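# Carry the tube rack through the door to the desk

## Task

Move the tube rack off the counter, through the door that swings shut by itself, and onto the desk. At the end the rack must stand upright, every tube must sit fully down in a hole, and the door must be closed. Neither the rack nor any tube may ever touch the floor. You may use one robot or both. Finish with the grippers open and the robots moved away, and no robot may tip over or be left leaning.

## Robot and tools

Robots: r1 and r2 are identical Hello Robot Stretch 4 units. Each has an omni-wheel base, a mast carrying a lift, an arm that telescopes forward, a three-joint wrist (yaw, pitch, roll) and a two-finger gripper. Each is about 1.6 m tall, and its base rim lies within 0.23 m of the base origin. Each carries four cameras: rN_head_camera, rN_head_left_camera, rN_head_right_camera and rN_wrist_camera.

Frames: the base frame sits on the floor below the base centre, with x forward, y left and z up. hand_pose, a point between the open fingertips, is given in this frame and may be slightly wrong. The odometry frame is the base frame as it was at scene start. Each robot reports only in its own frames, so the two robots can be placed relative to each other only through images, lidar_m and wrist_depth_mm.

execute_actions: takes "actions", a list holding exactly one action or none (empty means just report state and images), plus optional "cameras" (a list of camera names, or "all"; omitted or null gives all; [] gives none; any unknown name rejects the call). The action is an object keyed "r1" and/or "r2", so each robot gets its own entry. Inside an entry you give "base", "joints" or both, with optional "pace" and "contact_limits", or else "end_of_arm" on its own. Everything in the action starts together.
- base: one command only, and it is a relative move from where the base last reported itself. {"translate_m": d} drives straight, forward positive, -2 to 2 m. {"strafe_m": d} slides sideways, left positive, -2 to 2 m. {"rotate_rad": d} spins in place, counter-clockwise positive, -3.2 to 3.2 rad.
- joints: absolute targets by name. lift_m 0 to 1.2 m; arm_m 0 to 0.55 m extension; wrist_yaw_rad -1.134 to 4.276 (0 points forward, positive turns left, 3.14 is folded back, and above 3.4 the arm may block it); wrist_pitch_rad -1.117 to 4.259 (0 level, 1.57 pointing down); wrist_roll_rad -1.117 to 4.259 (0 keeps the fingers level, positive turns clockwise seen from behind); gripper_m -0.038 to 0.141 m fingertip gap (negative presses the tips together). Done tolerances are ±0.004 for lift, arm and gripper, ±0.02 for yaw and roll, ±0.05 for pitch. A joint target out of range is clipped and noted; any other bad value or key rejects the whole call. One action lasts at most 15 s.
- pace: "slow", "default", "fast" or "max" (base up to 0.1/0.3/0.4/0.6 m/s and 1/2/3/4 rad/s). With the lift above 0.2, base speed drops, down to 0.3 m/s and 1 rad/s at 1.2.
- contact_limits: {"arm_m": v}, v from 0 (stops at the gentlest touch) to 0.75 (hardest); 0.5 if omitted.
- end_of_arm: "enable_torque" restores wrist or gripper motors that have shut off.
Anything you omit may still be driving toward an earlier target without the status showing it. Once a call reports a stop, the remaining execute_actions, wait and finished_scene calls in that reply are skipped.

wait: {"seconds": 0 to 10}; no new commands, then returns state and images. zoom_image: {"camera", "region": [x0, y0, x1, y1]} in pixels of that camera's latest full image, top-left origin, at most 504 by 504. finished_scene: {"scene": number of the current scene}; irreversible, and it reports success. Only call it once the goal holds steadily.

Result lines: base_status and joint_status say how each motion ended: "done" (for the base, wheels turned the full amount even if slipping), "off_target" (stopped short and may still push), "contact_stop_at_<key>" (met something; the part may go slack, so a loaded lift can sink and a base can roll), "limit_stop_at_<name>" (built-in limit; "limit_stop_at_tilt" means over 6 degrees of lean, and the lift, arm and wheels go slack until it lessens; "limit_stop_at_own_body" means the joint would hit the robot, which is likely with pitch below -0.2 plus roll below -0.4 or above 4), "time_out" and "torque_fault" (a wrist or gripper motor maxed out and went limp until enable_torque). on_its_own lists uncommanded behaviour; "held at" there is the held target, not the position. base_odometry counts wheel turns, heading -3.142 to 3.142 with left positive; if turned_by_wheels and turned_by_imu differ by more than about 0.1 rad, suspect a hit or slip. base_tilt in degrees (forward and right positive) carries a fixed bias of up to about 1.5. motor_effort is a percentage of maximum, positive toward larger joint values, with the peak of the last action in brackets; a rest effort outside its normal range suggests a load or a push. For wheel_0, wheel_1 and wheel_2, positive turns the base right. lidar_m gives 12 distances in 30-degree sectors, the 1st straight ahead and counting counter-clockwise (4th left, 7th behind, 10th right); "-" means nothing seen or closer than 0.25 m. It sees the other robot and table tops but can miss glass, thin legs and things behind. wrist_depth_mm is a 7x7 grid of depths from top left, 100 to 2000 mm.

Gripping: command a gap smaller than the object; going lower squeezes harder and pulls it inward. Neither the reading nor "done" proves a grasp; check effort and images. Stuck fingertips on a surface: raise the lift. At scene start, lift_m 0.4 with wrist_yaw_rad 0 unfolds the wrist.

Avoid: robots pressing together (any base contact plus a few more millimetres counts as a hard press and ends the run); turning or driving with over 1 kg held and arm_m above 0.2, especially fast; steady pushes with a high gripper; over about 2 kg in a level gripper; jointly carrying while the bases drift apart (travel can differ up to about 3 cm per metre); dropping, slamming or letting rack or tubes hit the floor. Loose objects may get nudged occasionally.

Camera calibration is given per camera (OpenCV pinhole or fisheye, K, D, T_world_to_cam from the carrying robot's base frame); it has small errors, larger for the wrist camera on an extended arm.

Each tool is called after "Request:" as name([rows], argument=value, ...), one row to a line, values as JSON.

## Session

Request:
execute_actions(actions=[])

Scene clock: 0.00 s.
r1.base_odometry: x=+0.000 y=+0.000 heading=+0.000 (m, m, rad; r1's odometry frame)
r1.turned_by_wheels: +0.000 (rad since the last result)
r1.turned_by_imu: +0.000 (rad since the last result)
r1.base_tilt: forward=-0.6 right=-0.6 (deg)
r1.lidar_m: 0.93 0.76 0.75 0.91 1.69 1.70 2.08 1.13 1.13 0.97 0.84 0.82
r1.base_status: not commanded
r1.joint_positions: lift_m=+0.211 arm_m=+0.001 wrist_yaw_rad=+3.201 wrist_pitch_rad=+0.015 wrist_roll_rad=+0.010 gripper_m=+0.057
r1.joint_status: not commanded
r1.motor_effort: lift_m=+19 arm_m=+0 wrist_yaw_rad=+1 wrist_pitch_rad=-5 wrist_roll_rad=+0 gripper_m=-2 wheel_0=+0 wheel_1=+0 wheel_2=-1 (%)
r1.hand_pose: x=-0.1213 y=+0.0702 z=+0.3849 quat_wxyz=(-0.030, -0.008, +0.005, +1.000) (m; r1's base frame)
r1.wrist_depth_mm: - 133 132 - - 1756 1499 / - - 133 - - 1756 1499 / - 111 134 - - 1756 1499 / 139 136 187 - - 1756 1499 / 210 - - - - 1756 1499 / 211 1308 199 1255 195 1308 1308 / 212 842 904 - 891 854 904
r2.base_odometry: x=+0.000 y=+0.000 heading=+0.000 (m, m, rad; r2's odometry frame)
r2.turned_by_wheels: +0.000 (rad since the last result)
r2.turned_by_imu: +0.000 (rad since the last result)
r2.base_tilt: forward=-0.6 right=+0.3 (deg)
r2.lidar_m: 1.74 1.11 0.95 0.93 1.04 0.88 0.88 1.04 1.14 1.14 2.01 1.72
r2.base_status: not commanded
r2.joint_positions: lift_m=+0.221 arm_m=+0.002 wrist_yaw_rad=+3.104 wrist_pitch_rad=+0.014 wrist_roll_rad=-0.018 gripper_m=+0.057
r2.joint_status: not commanded
r2.motor_effort: lift_m=+19 arm_m=-1 wrist_yaw_rad=-1 wrist_pitch_rad=-7 wrist_roll_rad=-2 gripper_m=-1 wheel_0=+0 wheel_1=+0 wheel_2=+1 (%)
r2.hand_pose: x=-0.1118 y=+0.0983 z=+0.3950 quat_wxyz=(+0.019, -0.007, -0.009, +1.000) (m; r2's base frame)
r2.wrist_depth_mm: - 139 1042 1008 931 878 842 / - 120 164 1008 946 891 854 / - 125 176 1008 960 904 854 / 143 143 1042 1025 960 904 866 / 1255 1182 1078 1025 960 904 866 / 235 1182 198 1008 198 891 878 / 549 904 931 - 946 854 866
pictures: r1_head_camera, r1_head_left_camera, r1_head_right_camera, r1_wrist_camera, r2_head_camera, r2_head_left_camera, r2_head_right_camera, r2_wrist_camera
camera_calibration (this result's frames):
r1_wrist_camera: T_world_to_cam=[[-0.0804344, 0.996661, 0.014024, -0.0814775], [0.030573, 0.0165298, -0.999396, 0.43606], [-0.996291, -0.0799571, -0.0318004, 0.120754], [0, 0, 0, 1]] pos_world=[0.100421, 0.0836527, 0.440779]
r2_wrist_camera: T_world_to_cam=[[-0.00553075, 0.999974, -0.00469779, -0.0867301], [0.0573354, -0.00437302, -0.998345, 0.44874], [-0.99834, -0.00579095, -0.0573097, 0.137734], [0, 0, 0, 1]] pos_world=[0.111297, 0.0894878, 0.455484]
Images, in order (width x height): r1_head_camera 420x560, r1_head_left_camera 420x672, r1_head_right_camera 420x672, r1_wrist_camera 616x392, r2_head_camera 420x560, r2_head_left_camera 420x672, r2_head_right_camera 420x672, r2_wrist_camera 616x392.

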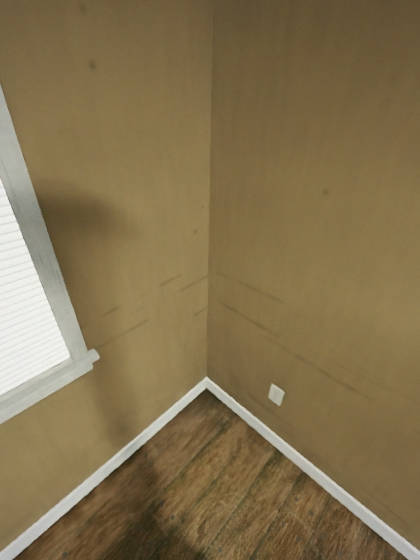

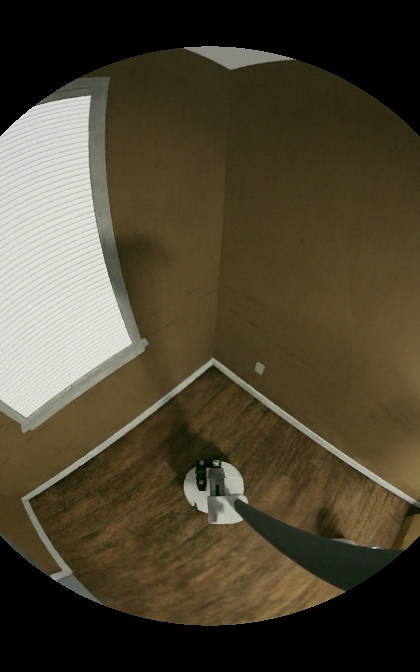

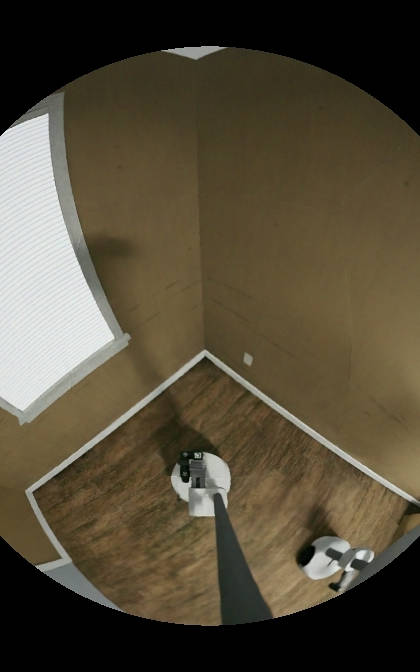

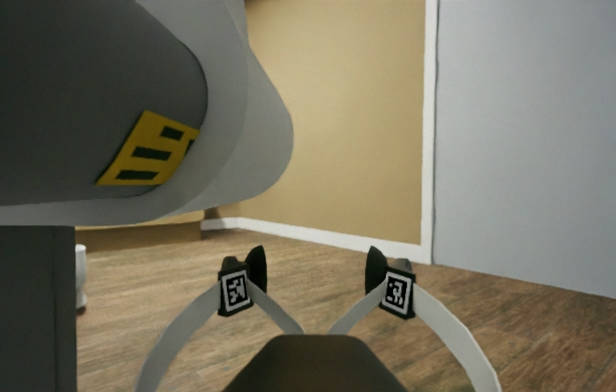

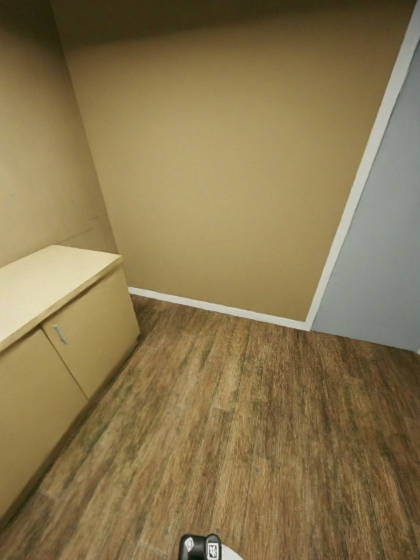

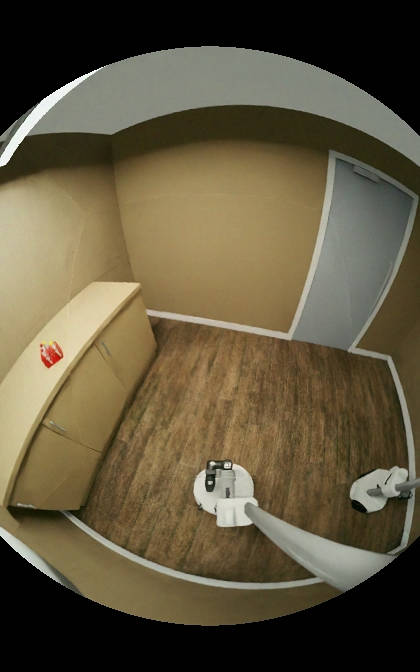

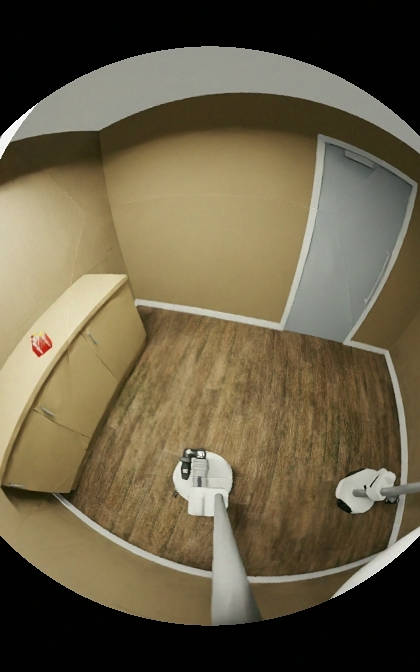

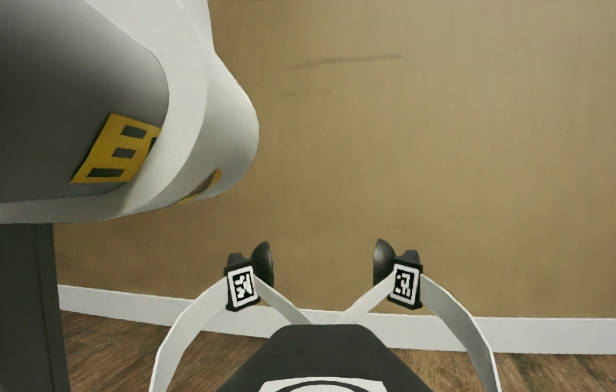

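Request:
execute_actions([
  {"r1":{"base":{"rotate_rad":2.36},"joints":{"lift_m":0.9,"wrist_yaw_rad":0,"gripper_m":0.08,"wrist_pitch_rad":0}},"r2":{"base":{"rotate_rad":1.35},"joints":{"lift_m":1.0,"wrist_yaw_rad":0,"wrist_pitch_rad":0.4,"gripper_m":0.12}}},
], cameras=["r1_head_camera","r1_head_left_camera","r2_head_camera","r2_wrist_camera"])

Scene clock: 9.40 s.
r1.base_odometry: x=+0.000 y=+0.000 heading=+2.360 (m, m, rad; r1's odometry frame)
r1.turned_by_wheels: +2.360 (rad since the last result)
r1.turned_by_imu: +2.409 (rad since the last result)
r1.base_tilt: forward=-0.6 right=-0.6 (deg)
r1.lidar_m: 1.65 1.80 2.39 1.13 1.20 0.88 0.84 0.87 0.80 0.76 0.80 1.16
r1.base_status: done
r1.joint_positions: lift_m=+0.900 arm_m=+0.001 wrist_yaw_rad=+0.000 wrist_pitch_rad=+0.002 wrist_roll_rad=+0.010 gripper_m=+0.080
r1.joint_status: all done
r1.motor_effort: lift_m=+22(21) arm_m=-1(0) wrist_yaw_rad=+0(5) wrist_pitch_rad=-6(10) wrist_roll_rad=+1(0) gripper_m=-4(3) wheel_0=+0(2) wheel_1=+1(4) wheel_2=+0(8) (%)
r1.hand_pose: x=+0.4603 y=-0.0874 z=+1.0773 quat_wxyz=(+1.000, +0.005, +0.001, +0.000) (m; r1's base frame)
r1.wrist_depth_mm: 1537 1537 1537 1499 1537 1499 1098 / 1499 1537 1537 1537 1537 1537 1078 / 1576 1618 1576 1537 1537 1576 1078 / 1537 1576 1618 1576 1537 1537 1078 / 1618 1576 1618 1537 1499 1537 1098 / 1618 1618 1576 1537 1576 1499 1060 / 1661 1576 1576 - 1576 1464 1078
r2.base_odometry: x=+0.000 y=+0.000 heading=+1.349 (m, m, rad; r2's odometry frame)
r2.turned_by_wheels: +1.349 (rad since the last result)
r2.turned_by_imu: +1.365 (rad since the last result)
r2.base_tilt: forward=-0.6 right=+0.2 (deg)
r2.lidar_m: 0.94 0.99 0.91 0.88 0.94 1.31 1.15 2.28 1.74 1.72 1.36 0.95
r2.base_status: done
r2.joint_positions: lift_m=+1.000 arm_m=+0.002 wrist_yaw_rad=+0.000 wrist_pitch_rad=+0.402 wrist_roll_rad=-0.018 gripper_m=+0.120
r2.joint_status: all done
r2.motor_effort: lift_m=+22(22) arm_m=-1(1) wrist_yaw_rad=-1(8) wrist_pitch_rad=-6(7) wrist_roll_rad=-2(2) gripper_m=-3(3) wheel_0=-5(10) wheel_1=-2(7) wheel_2=-3(9) (%)
r2.hand_pose: x=+0.4387 y=-0.0874 z=+1.0651 quat_wxyz=(+0.980, -0.009, +0.200, +0.002) (m; r2's base frame)
r2.wrist_depth_mm: 1255 1255 1255 1229 1205 1205 1160 / 1255 1308 1366 1308 1281 1255 1255 / 1205 1078 1042 1008 878 976 960 / 842 831 809 788 809 798 778 / 891 878 866 866 866 842 842 / 1008 960 946 904 917 917 931 / 1182 1042 1025 - 1008 991 1008
pictures: r1_head_camera, r1_head_left_camera, r2_head_camera, r2_wrist_camera
camera_calibration (this result's frames):
r2_wrist_camera: T_world_to_cam=[[0.0387744, -0.999031, -0.0208422, -0.0717244], [-0.430945, 0.00209994, -0.902376, 1.19792], [0.901545, 0.0439709, -0.430446, 0.292958], [0, 0, 0, 1]] pos_world=[0.254903, -0.0870521, 1.20558]
Images, in order (width x height): r1_head_camera 420x560, r1_head_left_camera 420x672, r2_head_camera 420x560, r2_wrist_camera 616x392.

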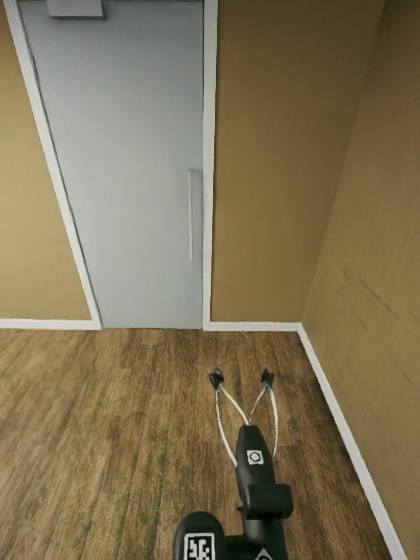

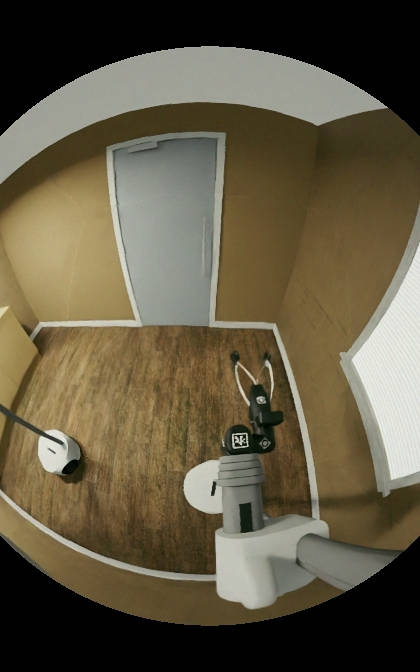

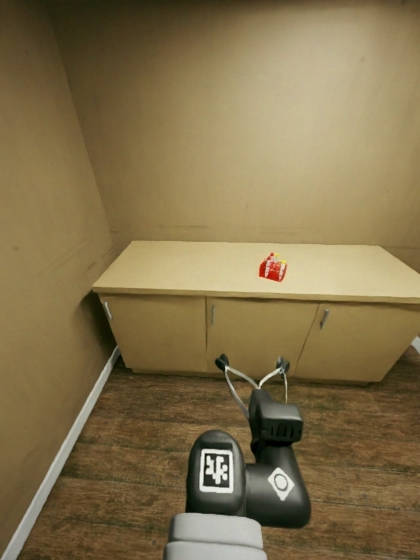

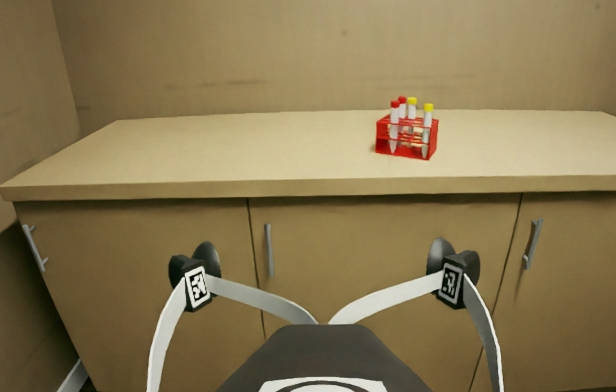

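Request:
execute_actions([
  {"r1":{"base":{"translate_m":0.72}},"r2":{"base":{"strafe_m":-0.21},"joints":{"lift_m":1.2}}},
], cameras=[])

Request:
execute_actions([
  {"r1":{"base":{"strafe_m":0.17},"joints":{"arm_m":0.3}},"r2":{"base":{"translate_m":0.5},"joints":{"wrist_pitch_rad":1.57,"arm_m":0.4}}},
], cameras=["r1_wrist_camera","r2_wrist_camera"])

Scene clock: 21.00 s.
r1.base_odometry: x=-0.511 y=+0.507 heading=+2.360 (m, m, rad; r1's odometry frame)
r1.turned_by_wheels: +0.000 (rad since the last result)
r1.turned_by_imu: +0.000 (rad since the last result)
r1.base_tilt: forward=-0.6 right=-0.6 (deg)
r1.lidar_m: 0.93 1.06 1.48 1.26 1.21 1.66 1.55 1.11 0.80 0.79 0.86 1.02
r1.base_status: done
r1.joint_positions: lift_m=+0.900 arm_m=+0.001 wrist_yaw_rad=+0.000 wrist_pitch_rad=+0.002 wrist_roll_rad=+0.010 gripper_m=+0.080
r1.joint_status: not commanded
r1.motor_effort: lift_m=+21(22) arm_m=+0(0) wrist_yaw_rad=+1(0) wrist_pitch_rad=-6(5) wrist_roll_rad=+0(0) gripper_m=-7(3) wheel_0=+0(2) wheel_1=+0(4) wheel_2=+2(12) (%)
r1.hand_pose: x=+0.4603 y=-0.0874 z=+1.0773 quat_wxyz=(+1.000, +0.005, +0.001, +0.000) (m; r1's base frame)
r1.wrist_depth_mm: 809 798 798 798 788 778 778 / 820 820 798 798 798 788 788 / 820 820 809 798 798 778 788 / 831 809 820 809 798 798 788 / 831 842 809 820 809 820 788 / 820 831 750 820 809 809 798 / 831 831 820 - 809 809 809
r2.base_odometry: x=+0.205 y=-0.046 heading=+1.349 (m, m, rad; r2's odometry frame)
r2.turned_by_wheels: +0.000 (rad since the last result)
r2.turned_by_imu: -0.001 (rad since the last result)
r2.base_tilt: forward=-0.6 right=+0.3 (deg)
r2.lidar_m: 0.93 0.99 1.13 1.07 1.14 1.62 1.30 1.22 1.56 1.52 1.60 0.99
r2.base_status: done
r2.joint_positions: lift_m=+1.199 arm_m=+0.002 wrist_yaw_rad=+0.000 wrist_pitch_rad=+0.402 wrist_roll_rad=-0.018 gripper_m=+0.120
r2.joint_status: all done
r2.motor_effort: lift_m=+22(24) arm_m=-1(1) wrist_yaw_rad=+0(0) wrist_pitch_rad=-7(7) wrist_roll_rad=-2(2) gripper_m=+1(2) wheel_0=+3(8) wheel_1=+0(11) wheel_2=+0(4) (%)
r2.hand_pose: x=+0.4386 y=-0.0874 z=+1.2641 quat_wxyz=(+0.980, -0.009, +0.200, +0.002) (m; r2's base frame)
r2.wrist_depth_mm: 1255 1255 1281 1229 1229 1182 1205 / 1308 1336 1308 1308 1308 1308 1255 / 1397 1430 1430 1430 1397 1366 1336 / 1229 1205 1205 1098 1138 1118 1098 / 931 917 904 878 878 854 878 / 976 960 960 917 904 917 931 / 1078 1078 1042 - 1008 1008 1008
pictures: none
No camera images: the call's "cameras" was empty. Leave "cameras" out to get every camera's image.

Scene clock: 24.13 s.
r1.base_odometry: x=-0.631 y=+0.387 heading=+2.360 (m, m, rad; r1's odometry frame)
r1.turned_by_wheels: +0.000 (rad since the last result)
r1.turned_by_imu: +0.001 (rad since the last result)
r1.base_tilt: forward=-0.6 right=-0.6 (deg)
r1.lidar_m: 0.93 1.05 1.48 1.52 1.52 1.65 1.55 1.34 0.98 0.95 1.01 1.03
r1.base_status: done
r1.joint_positions: lift_m=+0.900 arm_m=+0.299 wrist_yaw_rad=+0.000 wrist_pitch_rad=+0.002 wrist_roll_rad=+0.010 gripper_m=+0.080
r1.joint_status: all done
r1.motor_effort: lift_m=+22(22) arm_m=+6(7) wrist_yaw_rad=+0(1) wrist_pitch_rad=-5(7) wrist_roll_rad=+1(0) gripper_m=-1(4) wheel_0=+0(6) wheel_1=-1(8) wheel_2=+0(5) (%)
r1.hand_pose: x=+0.7583 y=-0.0874 z=+1.0774 quat_wxyz=(+1.000, +0.005, +0.001, +0.000) (m; r1's base frame)
r1.wrist_depth_mm: 512 508 504 504 496 492 492 / 512 512 508 504 496 492 496 / 512 517 508 504 496 500 496 / 521 517 517 512 492 504 496 / 521 521 517 512 492 504 500 / 525 521 517 512 500 508 508 / 530 525 525 - 500 512 504
r2.base_odometry: x=+0.314 y=+0.442 heading=+1.350 (m, m, rad; r2's odometry frame)
r2.turned_by_wheels: +0.000 (rad since the last result)
r2.turned_by_imu: -0.001 (rad since the last result)
r2.base_tilt: forward=-0.5 right=+0.3 (deg)
r2.lidar_m: 0.42 0.47 0.65 1.07 1.12 1.58 1.57 1.52 1.59 1.53 0.65 0.44
r2.base_status: done
r2.joint_positions: lift_m=+1.199 arm_m=+0.399 wrist_yaw_rad=+0.000 wrist_pitch_rad=+1.570 wrist_roll_rad=-0.018 gripper_m=+0.120
r2.joint_status: all done
r2.motor_effort: lift_m=+21(22) arm_m=+5(8) wrist_yaw_rad=-1(1) wrist_pitch_rad=-1(5) wrist_roll_rad=-2(2) gripper_m=+0(1) wheel_0=+4(12) wheel_1=+3(6) wheel_2=-2(9) (%)
r2.hand_pose: x=+0.5704 y=-0.0874 z=+1.0886 quat_wxyz=(+0.707, -0.006, +0.707, +0.006) (m; r2's base frame)
r2.wrist_depth_mm: 407 404 399 397 394 392 387 / 413 407 402 402 397 394 389 / 415 413 407 404 399 399 394 / 421 413 413 368 399 399 392 / 421 418 413 407 404 399 397 / 424 421 415 413 407 402 404 / 1366 1397 1366 - 1336 1336 1308
pictures: r1_wrist_camera, r2_wrist_camera
camera_calibration (this result's frames):
r1_wrist_camera: T_world_to_cam=[[0.0211929, -0.999673, 0.0142935, -0.115204], [-0.0187499, -0.0146916, -0.999716, 1.13886], [0.9996, 0.0209189, -0.0190551, -0.5119], [0, 0, 0, 1]] pos_world=[0.53549, -0.0877263, 1.13043]
r2_wrist_camera: T_world_to_cam=[[-0.00386644, -0.999039, -0.0436553, -0.02724], [-0.999089, 0.00200404, 0.0426247, 0.571201], [-0.0424963, 0.0437804, -0.998137, 1.34078], [0, 0, 0, 1]] pos_world=[0.627553, -0.0870581, 1.31274]
Images, in order (width x height): r1_wrist_camera 616x392, r2_wrist_camera 616x392.

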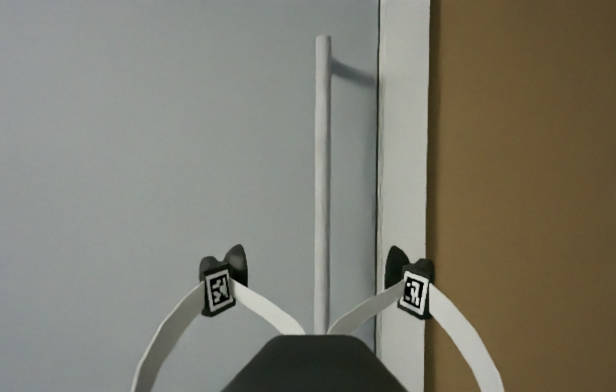

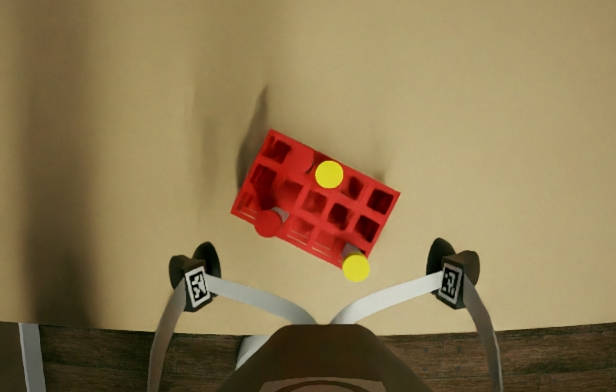

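Request:
execute_actions([
  {"r1":{"joints":{"arm_m":0.55}},"r2":{"base":{"strafe_m":-0.012},"joints":{"arm_m":0.43,"wrist_roll_rad":2.02}}},
], cameras=["r1_wrist_camera","r2_wrist_camera"])

Request:
execute_actions([
  {"r1":{"joints":{"gripper_m":-0.038}},"r2":{"joints":{"lift_m":1.1},"pace":"slow"}},
], cameras=["r1_wrist_camera","r2_wrist_camera"])

Scene clock: 37.67 s.
r1.base_odometry: x=-0.631 y=+0.387 heading=+2.360 (m, m, rad; r1's odometry frame)
r1.turned_by_wheels: +0.000 (rad since the last result)
r1.turned_by_imu: +0.001 (rad since the last result)
r1.base_tilt: forward=-0.6 right=-0.6 (deg)
r1.lidar_m: 0.95 1.04 1.48 1.52 1.51 1.65 1.56 1.36 0.97 0.94 1.02 1.04
r1.base_status: not commanded
r1.joint_positions: lift_m=+0.900 arm_m=+0.549 wrist_yaw_rad=+0.000 wrist_pitch_rad=+0.002 wrist_roll_rad=+0.010 gripper_m=+0.080
r1.joint_status: all done
r1.motor_effort: lift_m=+21(21) arm_m=+6(8) wrist_yaw_rad=+1(0) wrist_pitch_rad=-6(6) wrist_roll_rad=+1(1) gripper_m=-2(5) wheel_0=+0(0) wheel_1=+0(1) wheel_2=+1(1) (%)
r1.hand_pose: x=+1.0083 y=-0.0874 z=+1.0774 quat_wxyz=(+1.000, +0.005, +0.001, +0.000) (m; r1's base frame)
r1.wrist_depth_mm: 258 257 255 254 252 236 247 / 260 258 256 255 253 237 249 / 263 260 259 256 255 239 250 / 263 260 259 257 256 241 252 / 264 263 259 257 257 242 254 / 266 264 262 196 258 243 254 / 267 267 263 - 262 245 257
r2.base_odometry: x=+0.326 y=+0.439 heading=+1.350 (m, m, rad; r2's odometry frame)
r2.turned_by_wheels: +0.000 (rad since the last result)
r2.turned_by_imu: +0.000 (rad since the last result)
r2.base_tilt: forward=-0.5 right=+0.3 (deg)
r2.lidar_m: 0.44 0.46 0.65 1.08 1.16 1.61 1.55 1.55 1.56 1.51 0.64 0.47
r2.base_status: done
r2.joint_positions: lift_m=+1.199 arm_m=+0.429 wrist_yaw_rad=+0.000 wrist_pitch_rad=+1.570 wrist_roll_rad=+2.020 gripper_m=+0.120
r2.joint_status: all done
r2.motor_effort: lift_m=+21(21) arm_m=+5(6) wrist_yaw_rad=-1(2) wrist_pitch_rad=-1(1) wrist_roll_rad=+0(5) gripper_m=-1(1) wheel_0=+4(12) wheel_1=-1(6) wheel_2=+0(1) (%)
r2.hand_pose: x=+0.6003 y=-0.0874 z=+1.0886 quat_wxyz=(+0.376, +0.599, +0.376, -0.598) (m; r2's base frame)
r2.wrist_depth_mm: 407 404 399 397 1281 1255 1255 / 410 407 407 397 397 1078 1060 / 415 413 404 399 399 1078 1078 / 418 413 410 404 402 1160 1308 / 424 421 413 366 402 399 1308 / 430 421 415 332 404 404 1308 / 430 427 421 - 410 410 1308
pictures: r1_wrist_camera, r2_wrist_camera
camera_calibration (this result's frames):
r1_wrist_camera: T_world_to_cam=[[0.0211614, -0.999674, 0.0142933, -0.120479], [-0.0187678, -0.0146912, -0.999716, 1.14356], [0.9996, 0.0208872, -0.0190726, -0.761773], [0, 0, 0, 1]] pos_world=[0.78548, -0.0877283, 1.13043]
r2_wrist_camera: T_world_to_cam=[[-0.890303, 0.453206, -0.0443326, 0.6327], [0.451482, 0.891203, 0.0438281, -0.193236], [0.0593725, 0.0190049, -0.998055, 1.27864], [0, 0, 0, 1]] pos_world=[0.574621, -0.138831, 1.31267]
Images, in order (width x height): r1_wrist_camera 616x392, r2_wrist_camera 616x392.

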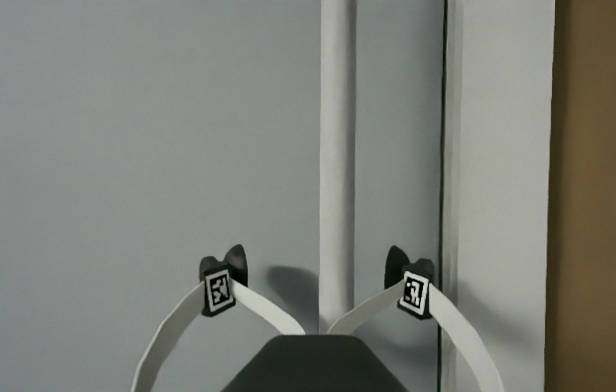

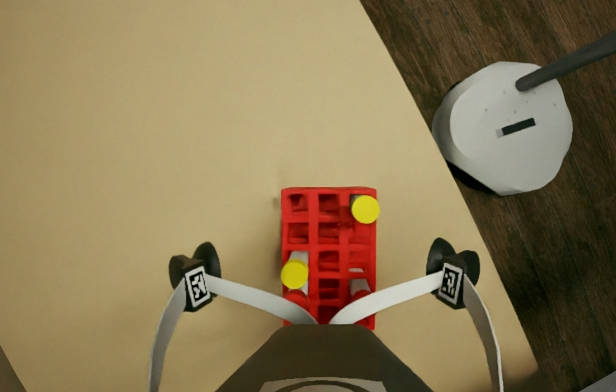

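Scene clock: 39.50 s.
r1.base_odometry: x=-0.631 y=+0.387 heading=+2.362 (m, m, rad; r1's odometry frame)
r1.turned_by_wheels: +0.002 (rad since the last result)
r1.turned_by_imu: -0.037 (rad since the last result)
r1.base_tilt: forward=-0.5 right=-0.5 (deg)
r1.lidar_m: 0.91 1.05 1.42 1.53 1.51 1.67 1.57 1.47 1.00 0.96 1.02 1.05
r1.base_status: not commanded
r1.joint_positions: lift_m=+0.900 arm_m=+0.551 wrist_yaw_rad=+0.020 wrist_pitch_rad=+0.002 wrist_roll_rad=+0.010 gripper_m=-0.037
r1.joint_status: all done
r1.on_its_own: wrist_yaw_rad is at rest, and its effort (-55) is outside its rest range (-13 to +13)
r1.motor_effort: lift_m=+21(21) arm_m=-5(6) wrist_yaw_rad=-55(62) wrist_pitch_rad=-6(7) wrist_roll_rad=+1(1) gripper_m=-29(26) wheel_0=+4(15) wheel_1=+2(6) wheel_2=+20(20) (%)
r1.hand_pose: x=+1.0119 y=-0.0818 z=+1.0774 quat_wxyz=(+1.000, +0.005, +0.001, +0.010) (m; r1's base frame)
r1.wrist_depth_mm: 245 243 241 238 239 228 241 / 245 245 243 240 241 229 241 / 247 246 245 242 242 229 244 / 248 247 245 244 243 232 244 / 250 249 247 206 245 233 244 / 250 250 179 181 179 234 246 / 251 251 251 - 248 234 247
r2.base_odometry: x=+0.326 y=+0.439 heading=+1.350 (m, m, rad; r2's odometry frame)
r2.turned_by_wheels: +0.000 (rad since the last result)
r2.turned_by_imu: +0.000 (rad since the last result)
r2.base_tilt: forward=-0.6 right=+0.2 (deg)
r2.lidar_m: 0.44 0.48 0.65 1.09 1.17 1.60 1.55 1.55 1.56 1.52 0.64 0.45
r2.base_status: not commanded
r2.joint_positions: lift_m=+1.100 arm_m=+0.429 wrist_yaw_rad=+0.000 wrist_pitch_rad=+1.570 wrist_roll_rad=+2.020 gripper_m=+0.120
r2.joint_status: all done
r2.motor_effort: lift_m=+16(22) arm_m=+5(5) wrist_yaw_rad=+0(2) wrist_pitch_rad=+0(1) wrist_roll_rad=-1(1) gripper_m=+2(0) wheel_0=+3(3) wheel_1=-1(1) wheel_2=+0(0) (%)
r2.hand_pose: x=+0.6003 y=-0.0874 z=+0.9900 quat_wxyz=(+0.376, +0.599, +0.376, -0.598) (m; r2's base frame)
r2.wrist_depth_mm: 307 306 301 298 297 1160 1160 / 310 307 304 301 298 976 976 / 314 310 309 303 300 976 991 / 317 314 309 304 301 301 1182 / 320 317 310 233 231 301 1205 / 322 320 314 187 231 303 1205 / 324 322 319 - 310 307 304
pictures: r1_wrist_camera, r2_wrist_camera
camera_calibration (this result's frames):
r1_wrist_camera: T_world_to_cam=[[0.040558, -0.999075, 0.0142931, -0.134517], [-0.0185074, -0.0150536, -0.999715, 1.14341], [0.999006, 0.0402819, -0.0191008, -0.763184], [0, 0, 0, 1]] pos_world=[0.789042, -0.0864378, 1.13043]
r2_wrist_camera: T_world_to_cam=[[-0.890301, 0.453209, -0.0443326, 0.628329], [0.451485, 0.891202, 0.0438281, -0.188917], [0.0593726, 0.0190047, -0.998055, 1.18023], [0, 0, 0, 1]] pos_world=[0.574622, -0.138831, 1.21407]
Images, in order (width x height): r1_wrist_camera 616x392, r2_wrist_camera 616x392.

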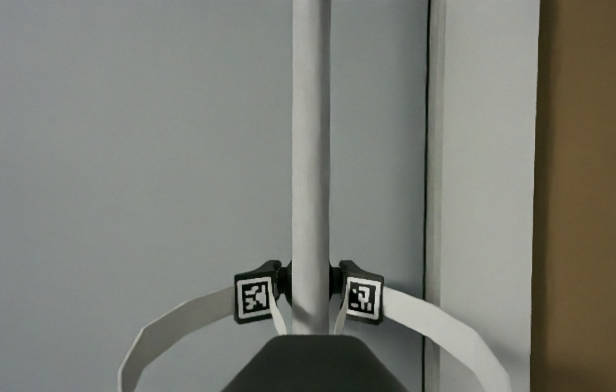

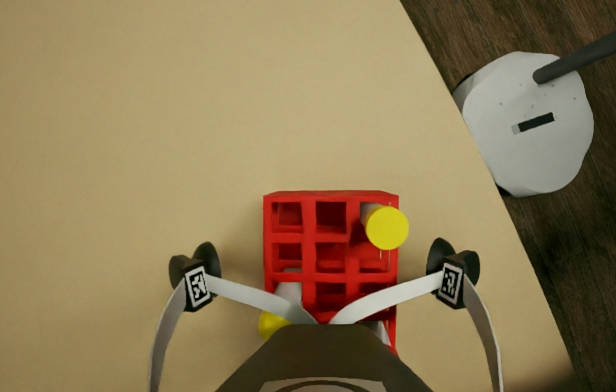

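Request:
execute_actions([
  {"r1":{"joints":{"arm_m":0.35},"pace":"slow"},"r2":{"joints":{"lift_m":1.062},"pace":"slow"}},
], cameras=["r1_head_camera","r2_wrist_camera"])

Scene clock: 49.20 s.
r1.base_odometry: x=-0.631 y=+0.387 heading=+2.364 (m, m, rad; r1's odometry frame)
r1.turned_by_wheels: +0.001 (rad since the last result)
r1.turned_by_imu: +0.033 (rad since the last result)
r1.base_tilt: forward=-0.5 right=-0.6 (deg)
r1.lidar_m: 0.75 0.92 1.45 1.52 1.52 1.66 1.58 1.42 1.00 0.96 1.03 1.03
r1.base_status: not commanded
r1.joint_positions: lift_m=+0.900 arm_m=+0.353 wrist_yaw_rad=+0.032 wrist_pitch_rad=+0.003 wrist_roll_rad=+0.010 gripper_m=-0.037
r1.joint_status: all done
r1.on_its_own: wrist_yaw_rad is at rest, and its effort (-91) is outside its rest range (-13 to +13)
r1.motor_effort: lift_m=+22(21) arm_m=-17(21) wrist_yaw_rad=-91(94) wrist_pitch_rad=-9(9) wrist_roll_rad=+1(0) gripper_m=-27(27) wheel_0=+13(14) wheel_1=+5(6) wheel_2=+27(28) (%)
r1.hand_pose: x=+0.8150 y=-0.0781 z=+1.0771 quat_wxyz=(+1.000, +0.005, +0.002, +0.016) (m; r1's base frame)
r1.wrist_depth_mm: 317 289 265 237 228 402 407 / 320 291 267 238 229 410 410 / 322 293 268 239 229 415 410 / 325 296 270 242 230 415 413 / 325 297 271 189 231 421 418 / 330 298 179 182 178 421 418 / 330 293 278 - 231 415 418
r2.base_odometry: x=+0.326 y=+0.439 heading=+1.350 (m, m, rad; r2's odometry frame)
r2.turned_by_wheels: +0.000 (rad since the last result)
r2.turned_by_imu: +0.000 (rad since the last result)
r2.base_tilt: forward=-0.6 right=+0.2 (deg)
r2.lidar_m: 0.43 0.47 0.66 1.09 1.14 1.60 1.54 1.54 1.56 1.52 0.63 0.49
r2.base_status: not commanded
r2.joint_positions: lift_m=+1.062 arm_m=+0.429 wrist_yaw_rad=+0.000 wrist_pitch_rad=+1.570 wrist_roll_rad=+2.020 gripper_m=+0.120
r2.joint_status: all done
r2.motor_effort: lift_m=+16(16) arm_m=+4(5) wrist_yaw_rad=-1(2) wrist_pitch_rad=-1(0) wrist_roll_rad=-1(1) gripper_m=+0(1) wheel_0=+3(3) wheel_1=-1(1) wheel_2=-1(0) (%)
r2.hand_pose: x=+0.6003 y=-0.0874 z=+0.9520 quat_wxyz=(+0.376, +0.599, +0.376, -0.598) (m; r2's base frame)
r2.wrist_depth_mm: 270 266 264 262 258 1138 1118 / 271 268 266 264 262 931 931 / 274 271 268 266 263 262 917 / 276 273 270 265 263 262 1138 / 279 277 272 229 191 262 1160 / 283 279 273 177 195 265 264 / 285 281 278 - 271 268 -
pictures: r1_head_camera, r2_wrist_camera
camera_calibration (this result's frames):
r2_wrist_camera: T_world_to_cam=[[-0.890301, 0.453209, -0.0443327, 0.626646], [0.451485, 0.891201, 0.0438282, -0.187253], [0.0593727, 0.0190047, -0.998055, 1.14231], [0, 0, 0, 1]] pos_world=[0.574624, -0.138831, 1.17607]
Images, in order (width x height): r1_head_camera 420x560, r2_wrist_camera 616x392.

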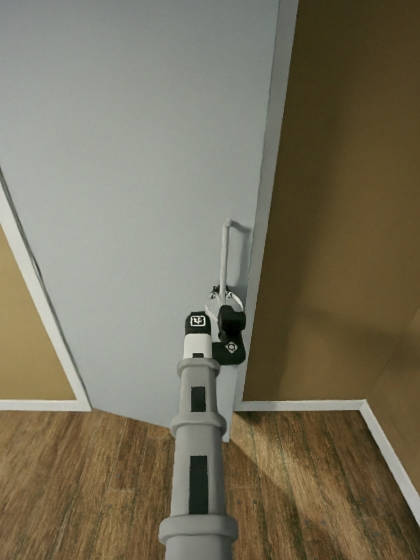

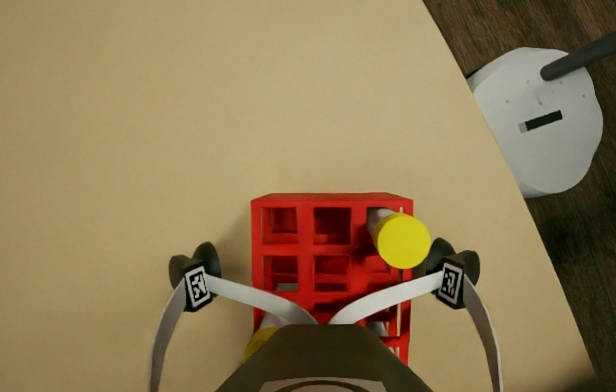

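Request:
execute_actions([
  {"r1":{"joints":{"wrist_yaw_rad":0.2,"arm_m":0.15},"base":{"strafe_m":0.05},"pace":"slow"},"r2":{"joints":{"gripper_m":0.03},"pace":"slow"}},
], cameras=["r2_wrist_camera"])

Request:
execute_actions([
  {"r1":{"base":{"strafe_m":0.2},"joints":{"arm_m":0.0},"pace":"slow"},"r2":{"joints":{"lift_m":1.13},"pace":"slow"}},
], cameras=["r2_wrist_camera","r1_head_left_camera"])

Scene clock: 58.33 s.
r1.base_odometry: x=-0.667 y=+0.351 heading=+2.366 (m, m, rad; r1's odometry frame)
r1.turned_by_wheels: +0.003 (rad since the last result)
r1.turned_by_imu: -0.141 (rad since the last result)
r1.base_tilt: forward=-0.5 right=-0.6 (deg)
r1.lidar_m: 0.56 0.71 1.19 2.01 1.43 1.80 1.62 1.64 1.17 1.05 1.10 1.02
r1.base_status: done
r1.joint_positions: lift_m=+0.900 arm_m=+0.153 wrist_yaw_rad=+0.226 wrist_pitch_rad=+0.005 wrist_roll_rad=+0.010 gripper_m=-0.037
r1.joint_status: wrist_yaw_rad off_target (ended at +0.226, target +0.200); the others done
r1.on_its_own: wrist_yaw_rad is at rest, and its effort (-76) is outside its rest range (-13 to +13)
r1.motor_effort: lift_m=+19(21) arm_m=-17(17) wrist_yaw_rad=-76(87) wrist_pitch_rad=-14(16) wrist_roll_rad=+1(4) gripper_m=-35(30) wheel_0=+11(29) wheel_1=+1(19) wheel_2=+22(27) (%)
r1.hand_pose: x=+0.6247 y=-0.0204 z=+1.0767 quat_wxyz=(+0.994, +0.005, +0.003, +0.113) (m; r1's base frame)
r1.wrist_depth_mm: 459 364 298 238 221 204 530 / 462 368 301 241 223 206 535 / 473 368 307 242 223 208 525 / 477 373 307 243 225 208 539 / 480 377 309 205 225 210 544 / 480 379 179 184 179 211 539 / 488 362 320 - 221 210 549
r2.base_odometry: x=+0.326 y=+0.439 heading=+1.350 (m, m, rad; r2's odometry frame)
r2.turned_by_wheels: +0.000 (rad since the last result)
r2.turned_by_imu: +0.000 (rad since the last result)
r2.base_tilt: forward=-0.5 right=+0.3 (deg)
r2.lidar_m: 0.42 0.47 0.67 1.08 1.15 1.63 1.52 1.45 1.56 1.49 0.65 0.47
r2.base_status: not commanded
r2.joint_positions: lift_m=+1.062 arm_m=+0.429 wrist_yaw_rad=+0.000 wrist_pitch_rad=+1.570 wrist_roll_rad=+2.020 gripper_m=+0.030
r2.joint_status: all done
r2.motor_effort: lift_m=+16(16) arm_m=+5(4) wrist_yaw_rad=+0(1) wrist_pitch_rad=-1(1) wrist_roll_rad=-1(1) gripper_m=-21(22) wheel_0=+3(3) wheel_1=-1(1) wheel_2=+0(0) (%)
r2.hand_pose: x=+0.6003 y=-0.0874 z=+0.9520 quat_wxyz=(+0.376, +0.599, +0.376, -0.598) (m; r2's base frame)
r2.wrist_depth_mm: 270 267 264 262 258 1138 1118 / 272 270 267 264 259 931 931 / 274 272 270 266 264 260 931 / 276 273 271 256 264 262 1160 / 278 276 271 219 136 265 1160 / 283 278 188 186 189 179 264 / 285 282 278 - 271 267 -
pictures: r2_wrist_camera
camera_calibration (this result's frames):
r2_wrist_camera: T_world_to_cam=[[-0.890305, 0.453213, -0.0442054, 0.626491], [0.451496, 0.891199, 0.0437636, -0.187179], [0.0592301, 0.0190044, -0.998063, 1.14239], [0, 0, 0, 1]] pos_world=[0.574615, -0.138831, 1.17606]
Images, in order (width x height): r2_wrist_camera 616x392.

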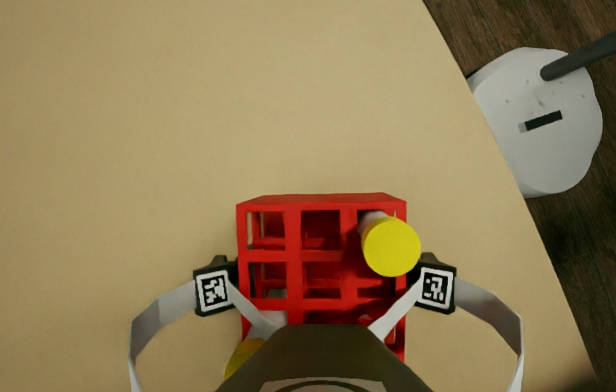

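Scene clock: 61.50 s.
r1.base_odometry: x=-0.807 y=+0.209 heading=+2.364 (m, m, rad; r1's odometry frame)
r1.turned_by_wheels: -0.002 (rad since the last result)
r1.turned_by_imu: -0.098 (rad since the last result)
r1.base_tilt: forward=-0.6 right=-0.6 (deg)
r1.lidar_m: 0.40 0.61 1.08 1.87 1.28 1.94 1.67 1.66 1.42 1.23 1.27 0.45
r1.base_status: done
r1.joint_positions: lift_m=+0.900 arm_m=+0.002 wrist_yaw_rad=+0.174 wrist_pitch_rad=+0.006 wrist_roll_rad=+0.009 gripper_m=-0.037
r1.joint_status: all done
r1.on_its_own: wrist_yaw_rad is at rest, and its effort (+75) is outside its rest range (-13 to +13)
r1.motor_effort: lift_m=+19(19) arm_m=-9(15) wrist_yaw_rad=+75(87) wrist_pitch_rad=-15(15) wrist_roll_rad=+2(3) gripper_m=-21(25) wheel_0=-21(22) wheel_1=-2(7) wheel_2=-6(26) (%)
r1.hand_pose: x=+0.4725 y=-0.0361 z=+1.0766 quat_wxyz=(+0.996, +0.004, +0.003, +0.087) (m; r1's base frame)
r1.wrist_depth_mm: 512 389 317 264 216 200 723 / 512 392 317 266 216 202 741 / 521 397 320 268 217 203 741 / 525 399 324 271 219 204 750 / 535 404 325 264 220 204 750 / 539 404 309 196 174 195 759 / 539 407 317 - 226 206 759
r2.base_odometry: x=+0.326 y=+0.439 heading=+1.350 (m, m, rad; r2's odometry frame)
r2.turned_by_wheels: +0.000 (rad since the last result)
r2.turned_by_imu: +0.000 (rad since the last result)
r2.base_tilt: forward=-0.6 right=+0.3 (deg)
r2.lidar_m: 0.44 0.46 0.66 1.08 1.13 1.61 1.39 1.31 1.57 1.51 0.65 0.45
r2.base_status: not commanded
r2.joint_positions: lift_m=+1.130 arm_m=+0.429 wrist_yaw_rad=+0.000 wrist_pitch_rad=+1.570 wrist_roll_rad=+2.020 gripper_m=+0.030
r2.joint_status: all done
r2.motor_effort: lift_m=+23(23) arm_m=+5(5) wrist_yaw_rad=+0(3) wrist_pitch_rad=-1(1) wrist_roll_rad=+0(0) gripper_m=-21(24) wheel_0=+3(3) wheel_1=-1(1) wheel_2=+0(0) (%)
r2.hand_pose: x=+0.6003 y=-0.0874 z=+1.0194 quat_wxyz=(+0.376, +0.599, +0.376, -0.598) (m; r2's base frame)
r2.wrist_depth_mm: 338 334 330 327 325 1205 1205 / 343 338 332 330 327 1025 991 / 343 340 336 332 330 991 991 / 347 343 340 257 329 332 1205 / 351 347 342 220 136 330 1229 / 353 349 187 186 189 178 1229 / 357 351 349 - 338 338 334
pictures: r1_head_left_camera, r2_wrist_camera
camera_calibration (this result's frames):
r2_wrist_camera: T_world_to_cam=[[-0.890305, 0.453213, -0.0442054, 0.629473], [0.451496, 0.891199, 0.0437636, -0.190131], [0.0592301, 0.0190044, -0.998063, 1.20968], [0, 0, 0, 1]] pos_world=[0.574617, -0.138831, 1.24349]
Images, in order (width x height): r1_head_left_camera 420x672, r2_wrist_camera 616x392.

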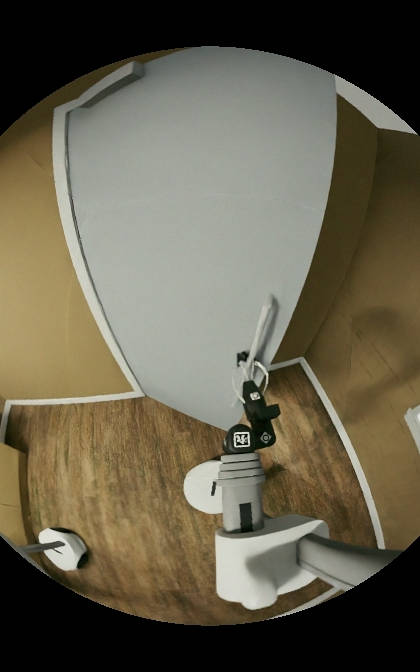

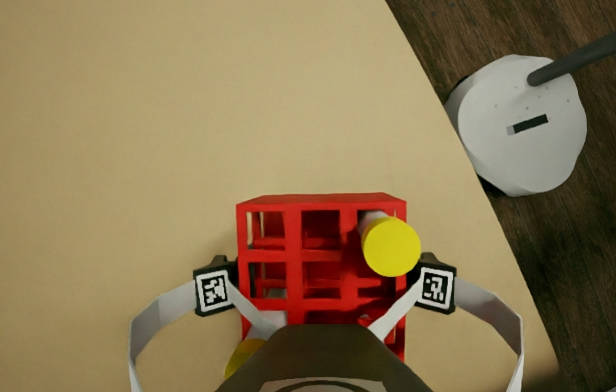

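Request:
execute_actions([
  {"r1":{"base":{"translate_m":-0.15},"joints":{"wrist_yaw_rad":0.1},"pace":"slow"},"r2":{"joints":{"arm_m":0.05},"pace":"slow"}},
], cameras=[])

Request:
execute_actions([
  {"r1":{"base":{"strafe_m":0.3},"pace":"slow"},"r2":{"base":{"translate_m":-0.3}}},
], cameras=[])

Request:
execute_actions([
  {"r1":{"base":{"translate_m":-0.2},"pace":"slow"}},
], cameras=["r1_head_left_camera","r2_head_right_camera","r2_head_left_camera"])

Scene clock: 72.60 s.
r1.base_odometry: x=-0.700 y=+0.104 heading=+2.366 (m, m, rad; r1's odometry frame)
r1.turned_by_wheels: +0.002 (rad since the last result)
r1.turned_by_imu: +0.028 (rad since the last result)
r1.base_tilt: forward=-0.6 right=-0.6 (deg)
r1.lidar_m: 0.39 0.67 1.19 1.80 1.20 1.81 1.58 1.59 1.42 1.27 1.30 0.43
r1.base_status: done
r1.joint_positions: lift_m=+0.900 arm_m=+0.003 wrist_yaw_rad=+0.126 wrist_pitch_rad=+0.005 wrist_roll_rad=+0.010 gripper_m=-0.037
r1.joint_status: wrist_yaw_rad off_target (ended at +0.126, target +0.100)
r1.on_its_own: wrist_yaw_rad is at rest, and its effort (-74) is outside its rest range (-13 to +13)
r1.motor_effort: lift_m=+19(19) arm_m=-10(10) wrist_yaw_rad=-74(100) wrist_pitch_rad=-12(18) wrist_roll_rad=+1(3) gripper_m=-28(33) wheel_0=+4(17) wheel_1=-3(10) wheel_2=+21(32) (%)
r1.hand_pose: x=+0.4707 y=-0.0505 z=+1.0769 quat_wxyz=(+0.998, +0.005, +0.003, +0.063) (m; r1's base frame)
r1.wrist_depth_mm: 732 473 343 245 220 186 820 / 750 480 345 247 220 187 820 / 759 488 345 246 221 191 831 / 750 496 351 249 221 192 831 / 750 496 351 202 223 193 842 / 768 500 178 183 181 190 842 / 778 455 355 - 216 183 842
r2.base_odometry: x=+0.326 y=+0.439 heading=+1.350 (m, m, rad; r2's odometry frame)
r2.turned_by_wheels: +0.000 (rad since the last result)
r2.turned_by_imu: +0.000 (rad since the last result)
r2.base_tilt: forward=-0.6 right=+0.3 (deg)
r2.lidar_m: 0.25 0.47 0.62 1.08 1.16 1.61 1.27 1.22 1.59 1.52 0.65 0.48
r2.base_status: not commanded
r2.joint_positions: lift_m=+1.130 arm_m=+0.051 wrist_yaw_rad=+0.000 wrist_pitch_rad=+1.570 wrist_roll_rad=+2.020 gripper_m=+0.030
r2.joint_status: all done
r2.motor_effort: lift_m=+23(23) arm_m=-5(5) wrist_yaw_rad=-2(2) wrist_pitch_rad=-2(1) wrist_roll_rad=+0(0) gripper_m=-21(23) wheel_0=+3(3) wheel_1=-1(1) wheel_2=+0(0) (%)
r2.hand_pose: x=+0.2220 y=-0.0874 z=+1.0194 quat_wxyz=(+0.376, +0.599, +0.376, -0.599) (m; r2's base frame)
r2.wrist_depth_mm: 574 976 1255 1205 1205 1229 1182 / 508 788 1255 1229 1229 1229 397 / 445 668 1255 1229 1025 1205 1229 / 366 569 931 257 1042 1229 1205 / 353 496 621 220 136 1205 1255 / 357 362 187 186 190 178 1229 / 357 355 512 - 1255 1281 1255
pictures: none
No camera images: the call's "cameras" was empty. Leave "cameras" out to get every camera's image.

Scene clock: 76.77 s.
r1.base_odometry: x=-0.911 y=-0.109 heading=+2.364 (m, m, rad; r1's odometry frame)
r1.turned_by_wheels: -0.002 (rad since the last result)
r1.turned_by_imu: -0.354 (rad since the last result)
r1.base_tilt: forward=-0.6 right=-0.6 (deg)
r1.lidar_m: 0.40 0.54 0.88 1.22 1.64 0.86 0.99 1.70 1.74 1.49 1.44 0.38
r1.base_status: done
r1.joint_positions: lift_m=+0.900 arm_m=+0.002 wrist_yaw_rad=+0.076 wrist_pitch_rad=+0.003 wrist_roll_rad=+0.009 gripper_m=-0.037
r1.joint_status: not commanded
r1.on_its_own: wrist_yaw_rad is at rest, and its effort (+70) is outside its rest range (-13 to +13)
r1.motor_effort: lift_m=+19(19) arm_m=-6(10) wrist_yaw_rad=+70(88) wrist_pitch_rad=-7(12) wrist_roll_rad=+3(3) gripper_m=-18(29) wheel_0=-22(30) wheel_1=-1(5) wheel_2=-4(18) (%)
r1.hand_pose: x=+0.4671 y=-0.0653 z=+1.0773 quat_wxyz=(+0.999, +0.005, +0.002, +0.038) (m; r1's base frame)
r1.wrist_depth_mm: 317 286 265 246 222 215 1182 / 315 291 266 247 222 216 1205 / 319 293 268 248 224 217 1182 / 324 293 267 249 224 219 1205 / 324 294 270 247 225 220 1182 / 325 297 264 211 173 218 1182 / 325 298 271 - 230 221 1205
r2.base_odometry: x=+0.260 y=+0.146 heading=+1.350 (m, m, rad; r2's odometry frame)
r2.turned_by_wheels: +0.000 (rad since the last result)
r2.turned_by_imu: +0.001 (rad since the last result)
r2.base_tilt: forward=-0.5 right=+0.3 (deg)
r2.lidar_m: 0.26 0.77 1.05 1.09 1.16 1.62 2.39 0.87 1.54 1.50 1.08 0.77
r2.base_status: done
r2.joint_positions: lift_m=+1.130 arm_m=+0.051 wrist_yaw_rad=+0.000 wrist_pitch_rad=+1.570 wrist_roll_rad=+2.020 gripper_m=+0.030
r2.joint_status: not commanded
r2.motor_effort: lift_m=+23(23) arm_m=-4(5) wrist_yaw_rad=-1(1) wrist_pitch_rad=+0(1) wrist_roll_rad=-1(1) gripper_m=-21(19) wheel_0=-4(9) wheel_1=-2(7) wheel_2=+0(10) (%)
r2.hand_pose: x=+0.2219 y=-0.0874 z=+1.0194 quat_wxyz=(+0.376, +0.599, +0.376, -0.599) (m; r2's base frame)
r2.wrist_depth_mm: 1255 1281 1229 1255 1205 1205 1182 / 1060 1255 1229 1229 1229 1205 399 / 917 1255 1255 1255 1025 1205 1205 / 831 1281 1281 256 1042 1229 1255 / 750 1025 1281 220 135 1281 1229 / 691 820 187 186 189 178 1255 / 634 778 1042 - 1281 1255 1229
pictures: none
No camera images: the call's "cameras" was empty. Leave "cameras" out to get every camera's image.

Scene clock: 80.03 s.
r1.base_odometry: x=-0.769 y=-0.249 heading=+2.366 (m, m, rad; r1's odometry frame)
r1.turned_by_wheels: +0.002 (rad since the last result)
r1.turned_by_imu: +0.038 (rad since the last result)
r1.base_tilt: forward=-0.6 right=-0.6 (deg)
r1.lidar_m: 0.40 0.63 1.08 1.52 1.53 0.71 1.62 1.53 1.60 1.57 1.52 0.44
r1.base_status: done
r1.joint_positions: lift_m=+0.900 arm_m=+0.002 wrist_yaw_rad=+0.132 wrist_pitch_rad=+0.004 wrist_roll_rad=+0.010 gripper_m=-0.037
r1.joint_status: not commanded
r1.on_its_own: wrist_yaw_rad is at rest, and its effort (-90) is outside its rest range (-13 to +13)
r1.motor_effort: lift_m=+19(19) arm_m=-7(7) wrist_yaw_rad=-90(100) wrist_pitch_rad=-9(10) wrist_roll_rad=+3(2) gripper_m=-31(28) wheel_0=+8(26) wheel_1=-4(9) wheel_2=+23(30) (%)
r1.hand_pose: x=+0.4704 y=-0.0488 z=+1.0772 quat_wxyz=(+0.998, +0.005, +0.002, +0.066) (m; r1's base frame)
r1.wrist_depth_mm: 591 413 320 240 218 196 1281 / 597 415 322 240 218 196 1281 / 603 421 324 243 219 197 1281 / 615 427 324 244 220 198 1308 / 615 430 327 190 220 198 1308 / 627 433 179 182 179 199 1308 / 627 402 340 - 216 192 1308
r2.base_odometry: x=+0.260 y=+0.146 heading=+1.350 (m, m, rad; r2's odometry frame)
r2.turned_by_wheels: +0.000 (rad since the last result)
r2.turned_by_imu: +0.000 (rad since the last result)
r2.base_tilt: forward=-0.7 right=+0.2 (deg)
r2.lidar_m: 0.25 0.78 1.10 1.07 1.16 1.60 2.38 0.71 1.41 1.49 1.07 0.79
r2.base_status: not commanded
r2.joint_positions: lift_m=+1.130 arm_m=+0.051 wrist_yaw_rad=+0.000 wrist_pitch_rad=+1.570 wrist_roll_rad=+2.020 gripper_m=+0.030
r2.joint_status: not commanded
r2.motor_effort: lift_m=+23(23) arm_m=-5(4) wrist_yaw_rad=-1(2) wrist_pitch_rad=-1(1) wrist_roll_rad=-1(1) gripper_m=-21(23) wheel_0=-4(4) wheel_1=-2(2) wheel_2=+0(0) (%)
r2.hand_pose: x=+0.2219 y=-0.0874 z=+1.0194 quat_wxyz=(+0.376, +0.599, +0.376, -0.599) (m; r2's base frame)
r2.wrist_depth_mm: 1255 1255 1255 1205 1205 1205 1182 / 1060 1255 1255 1229 1255 1205 397 / 931 1281 1255 1255 1025 1205 1229 / 831 1281 1281 254 1025 1229 1229 / 750 1025 1281 220 135 1255 1229 / 676 820 187 186 189 178 1255 / 634 778 1078 - 1255 1281 1229
pictures: r1_head_left_camera, r2_head_left_camera, r2_head_right_camera
Images, in order (width x height): r1_head_left_camera 420x672, r2_head_left_camera 420x672, r2_head_right_camera 420x672.

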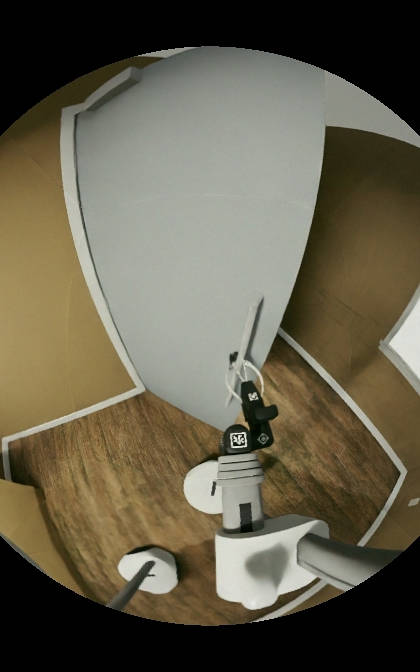

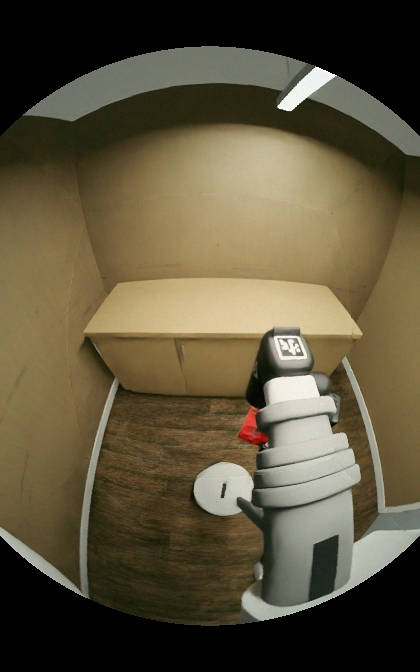

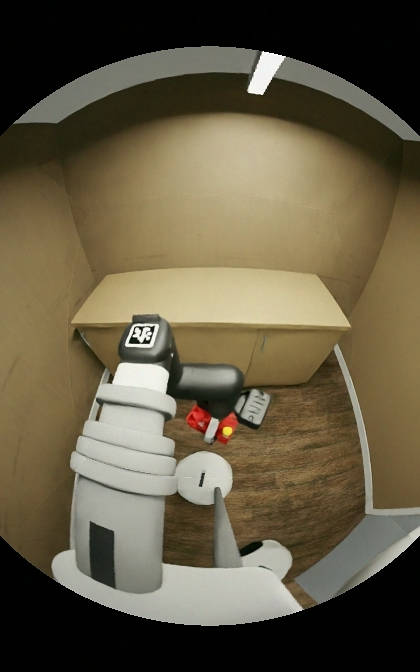

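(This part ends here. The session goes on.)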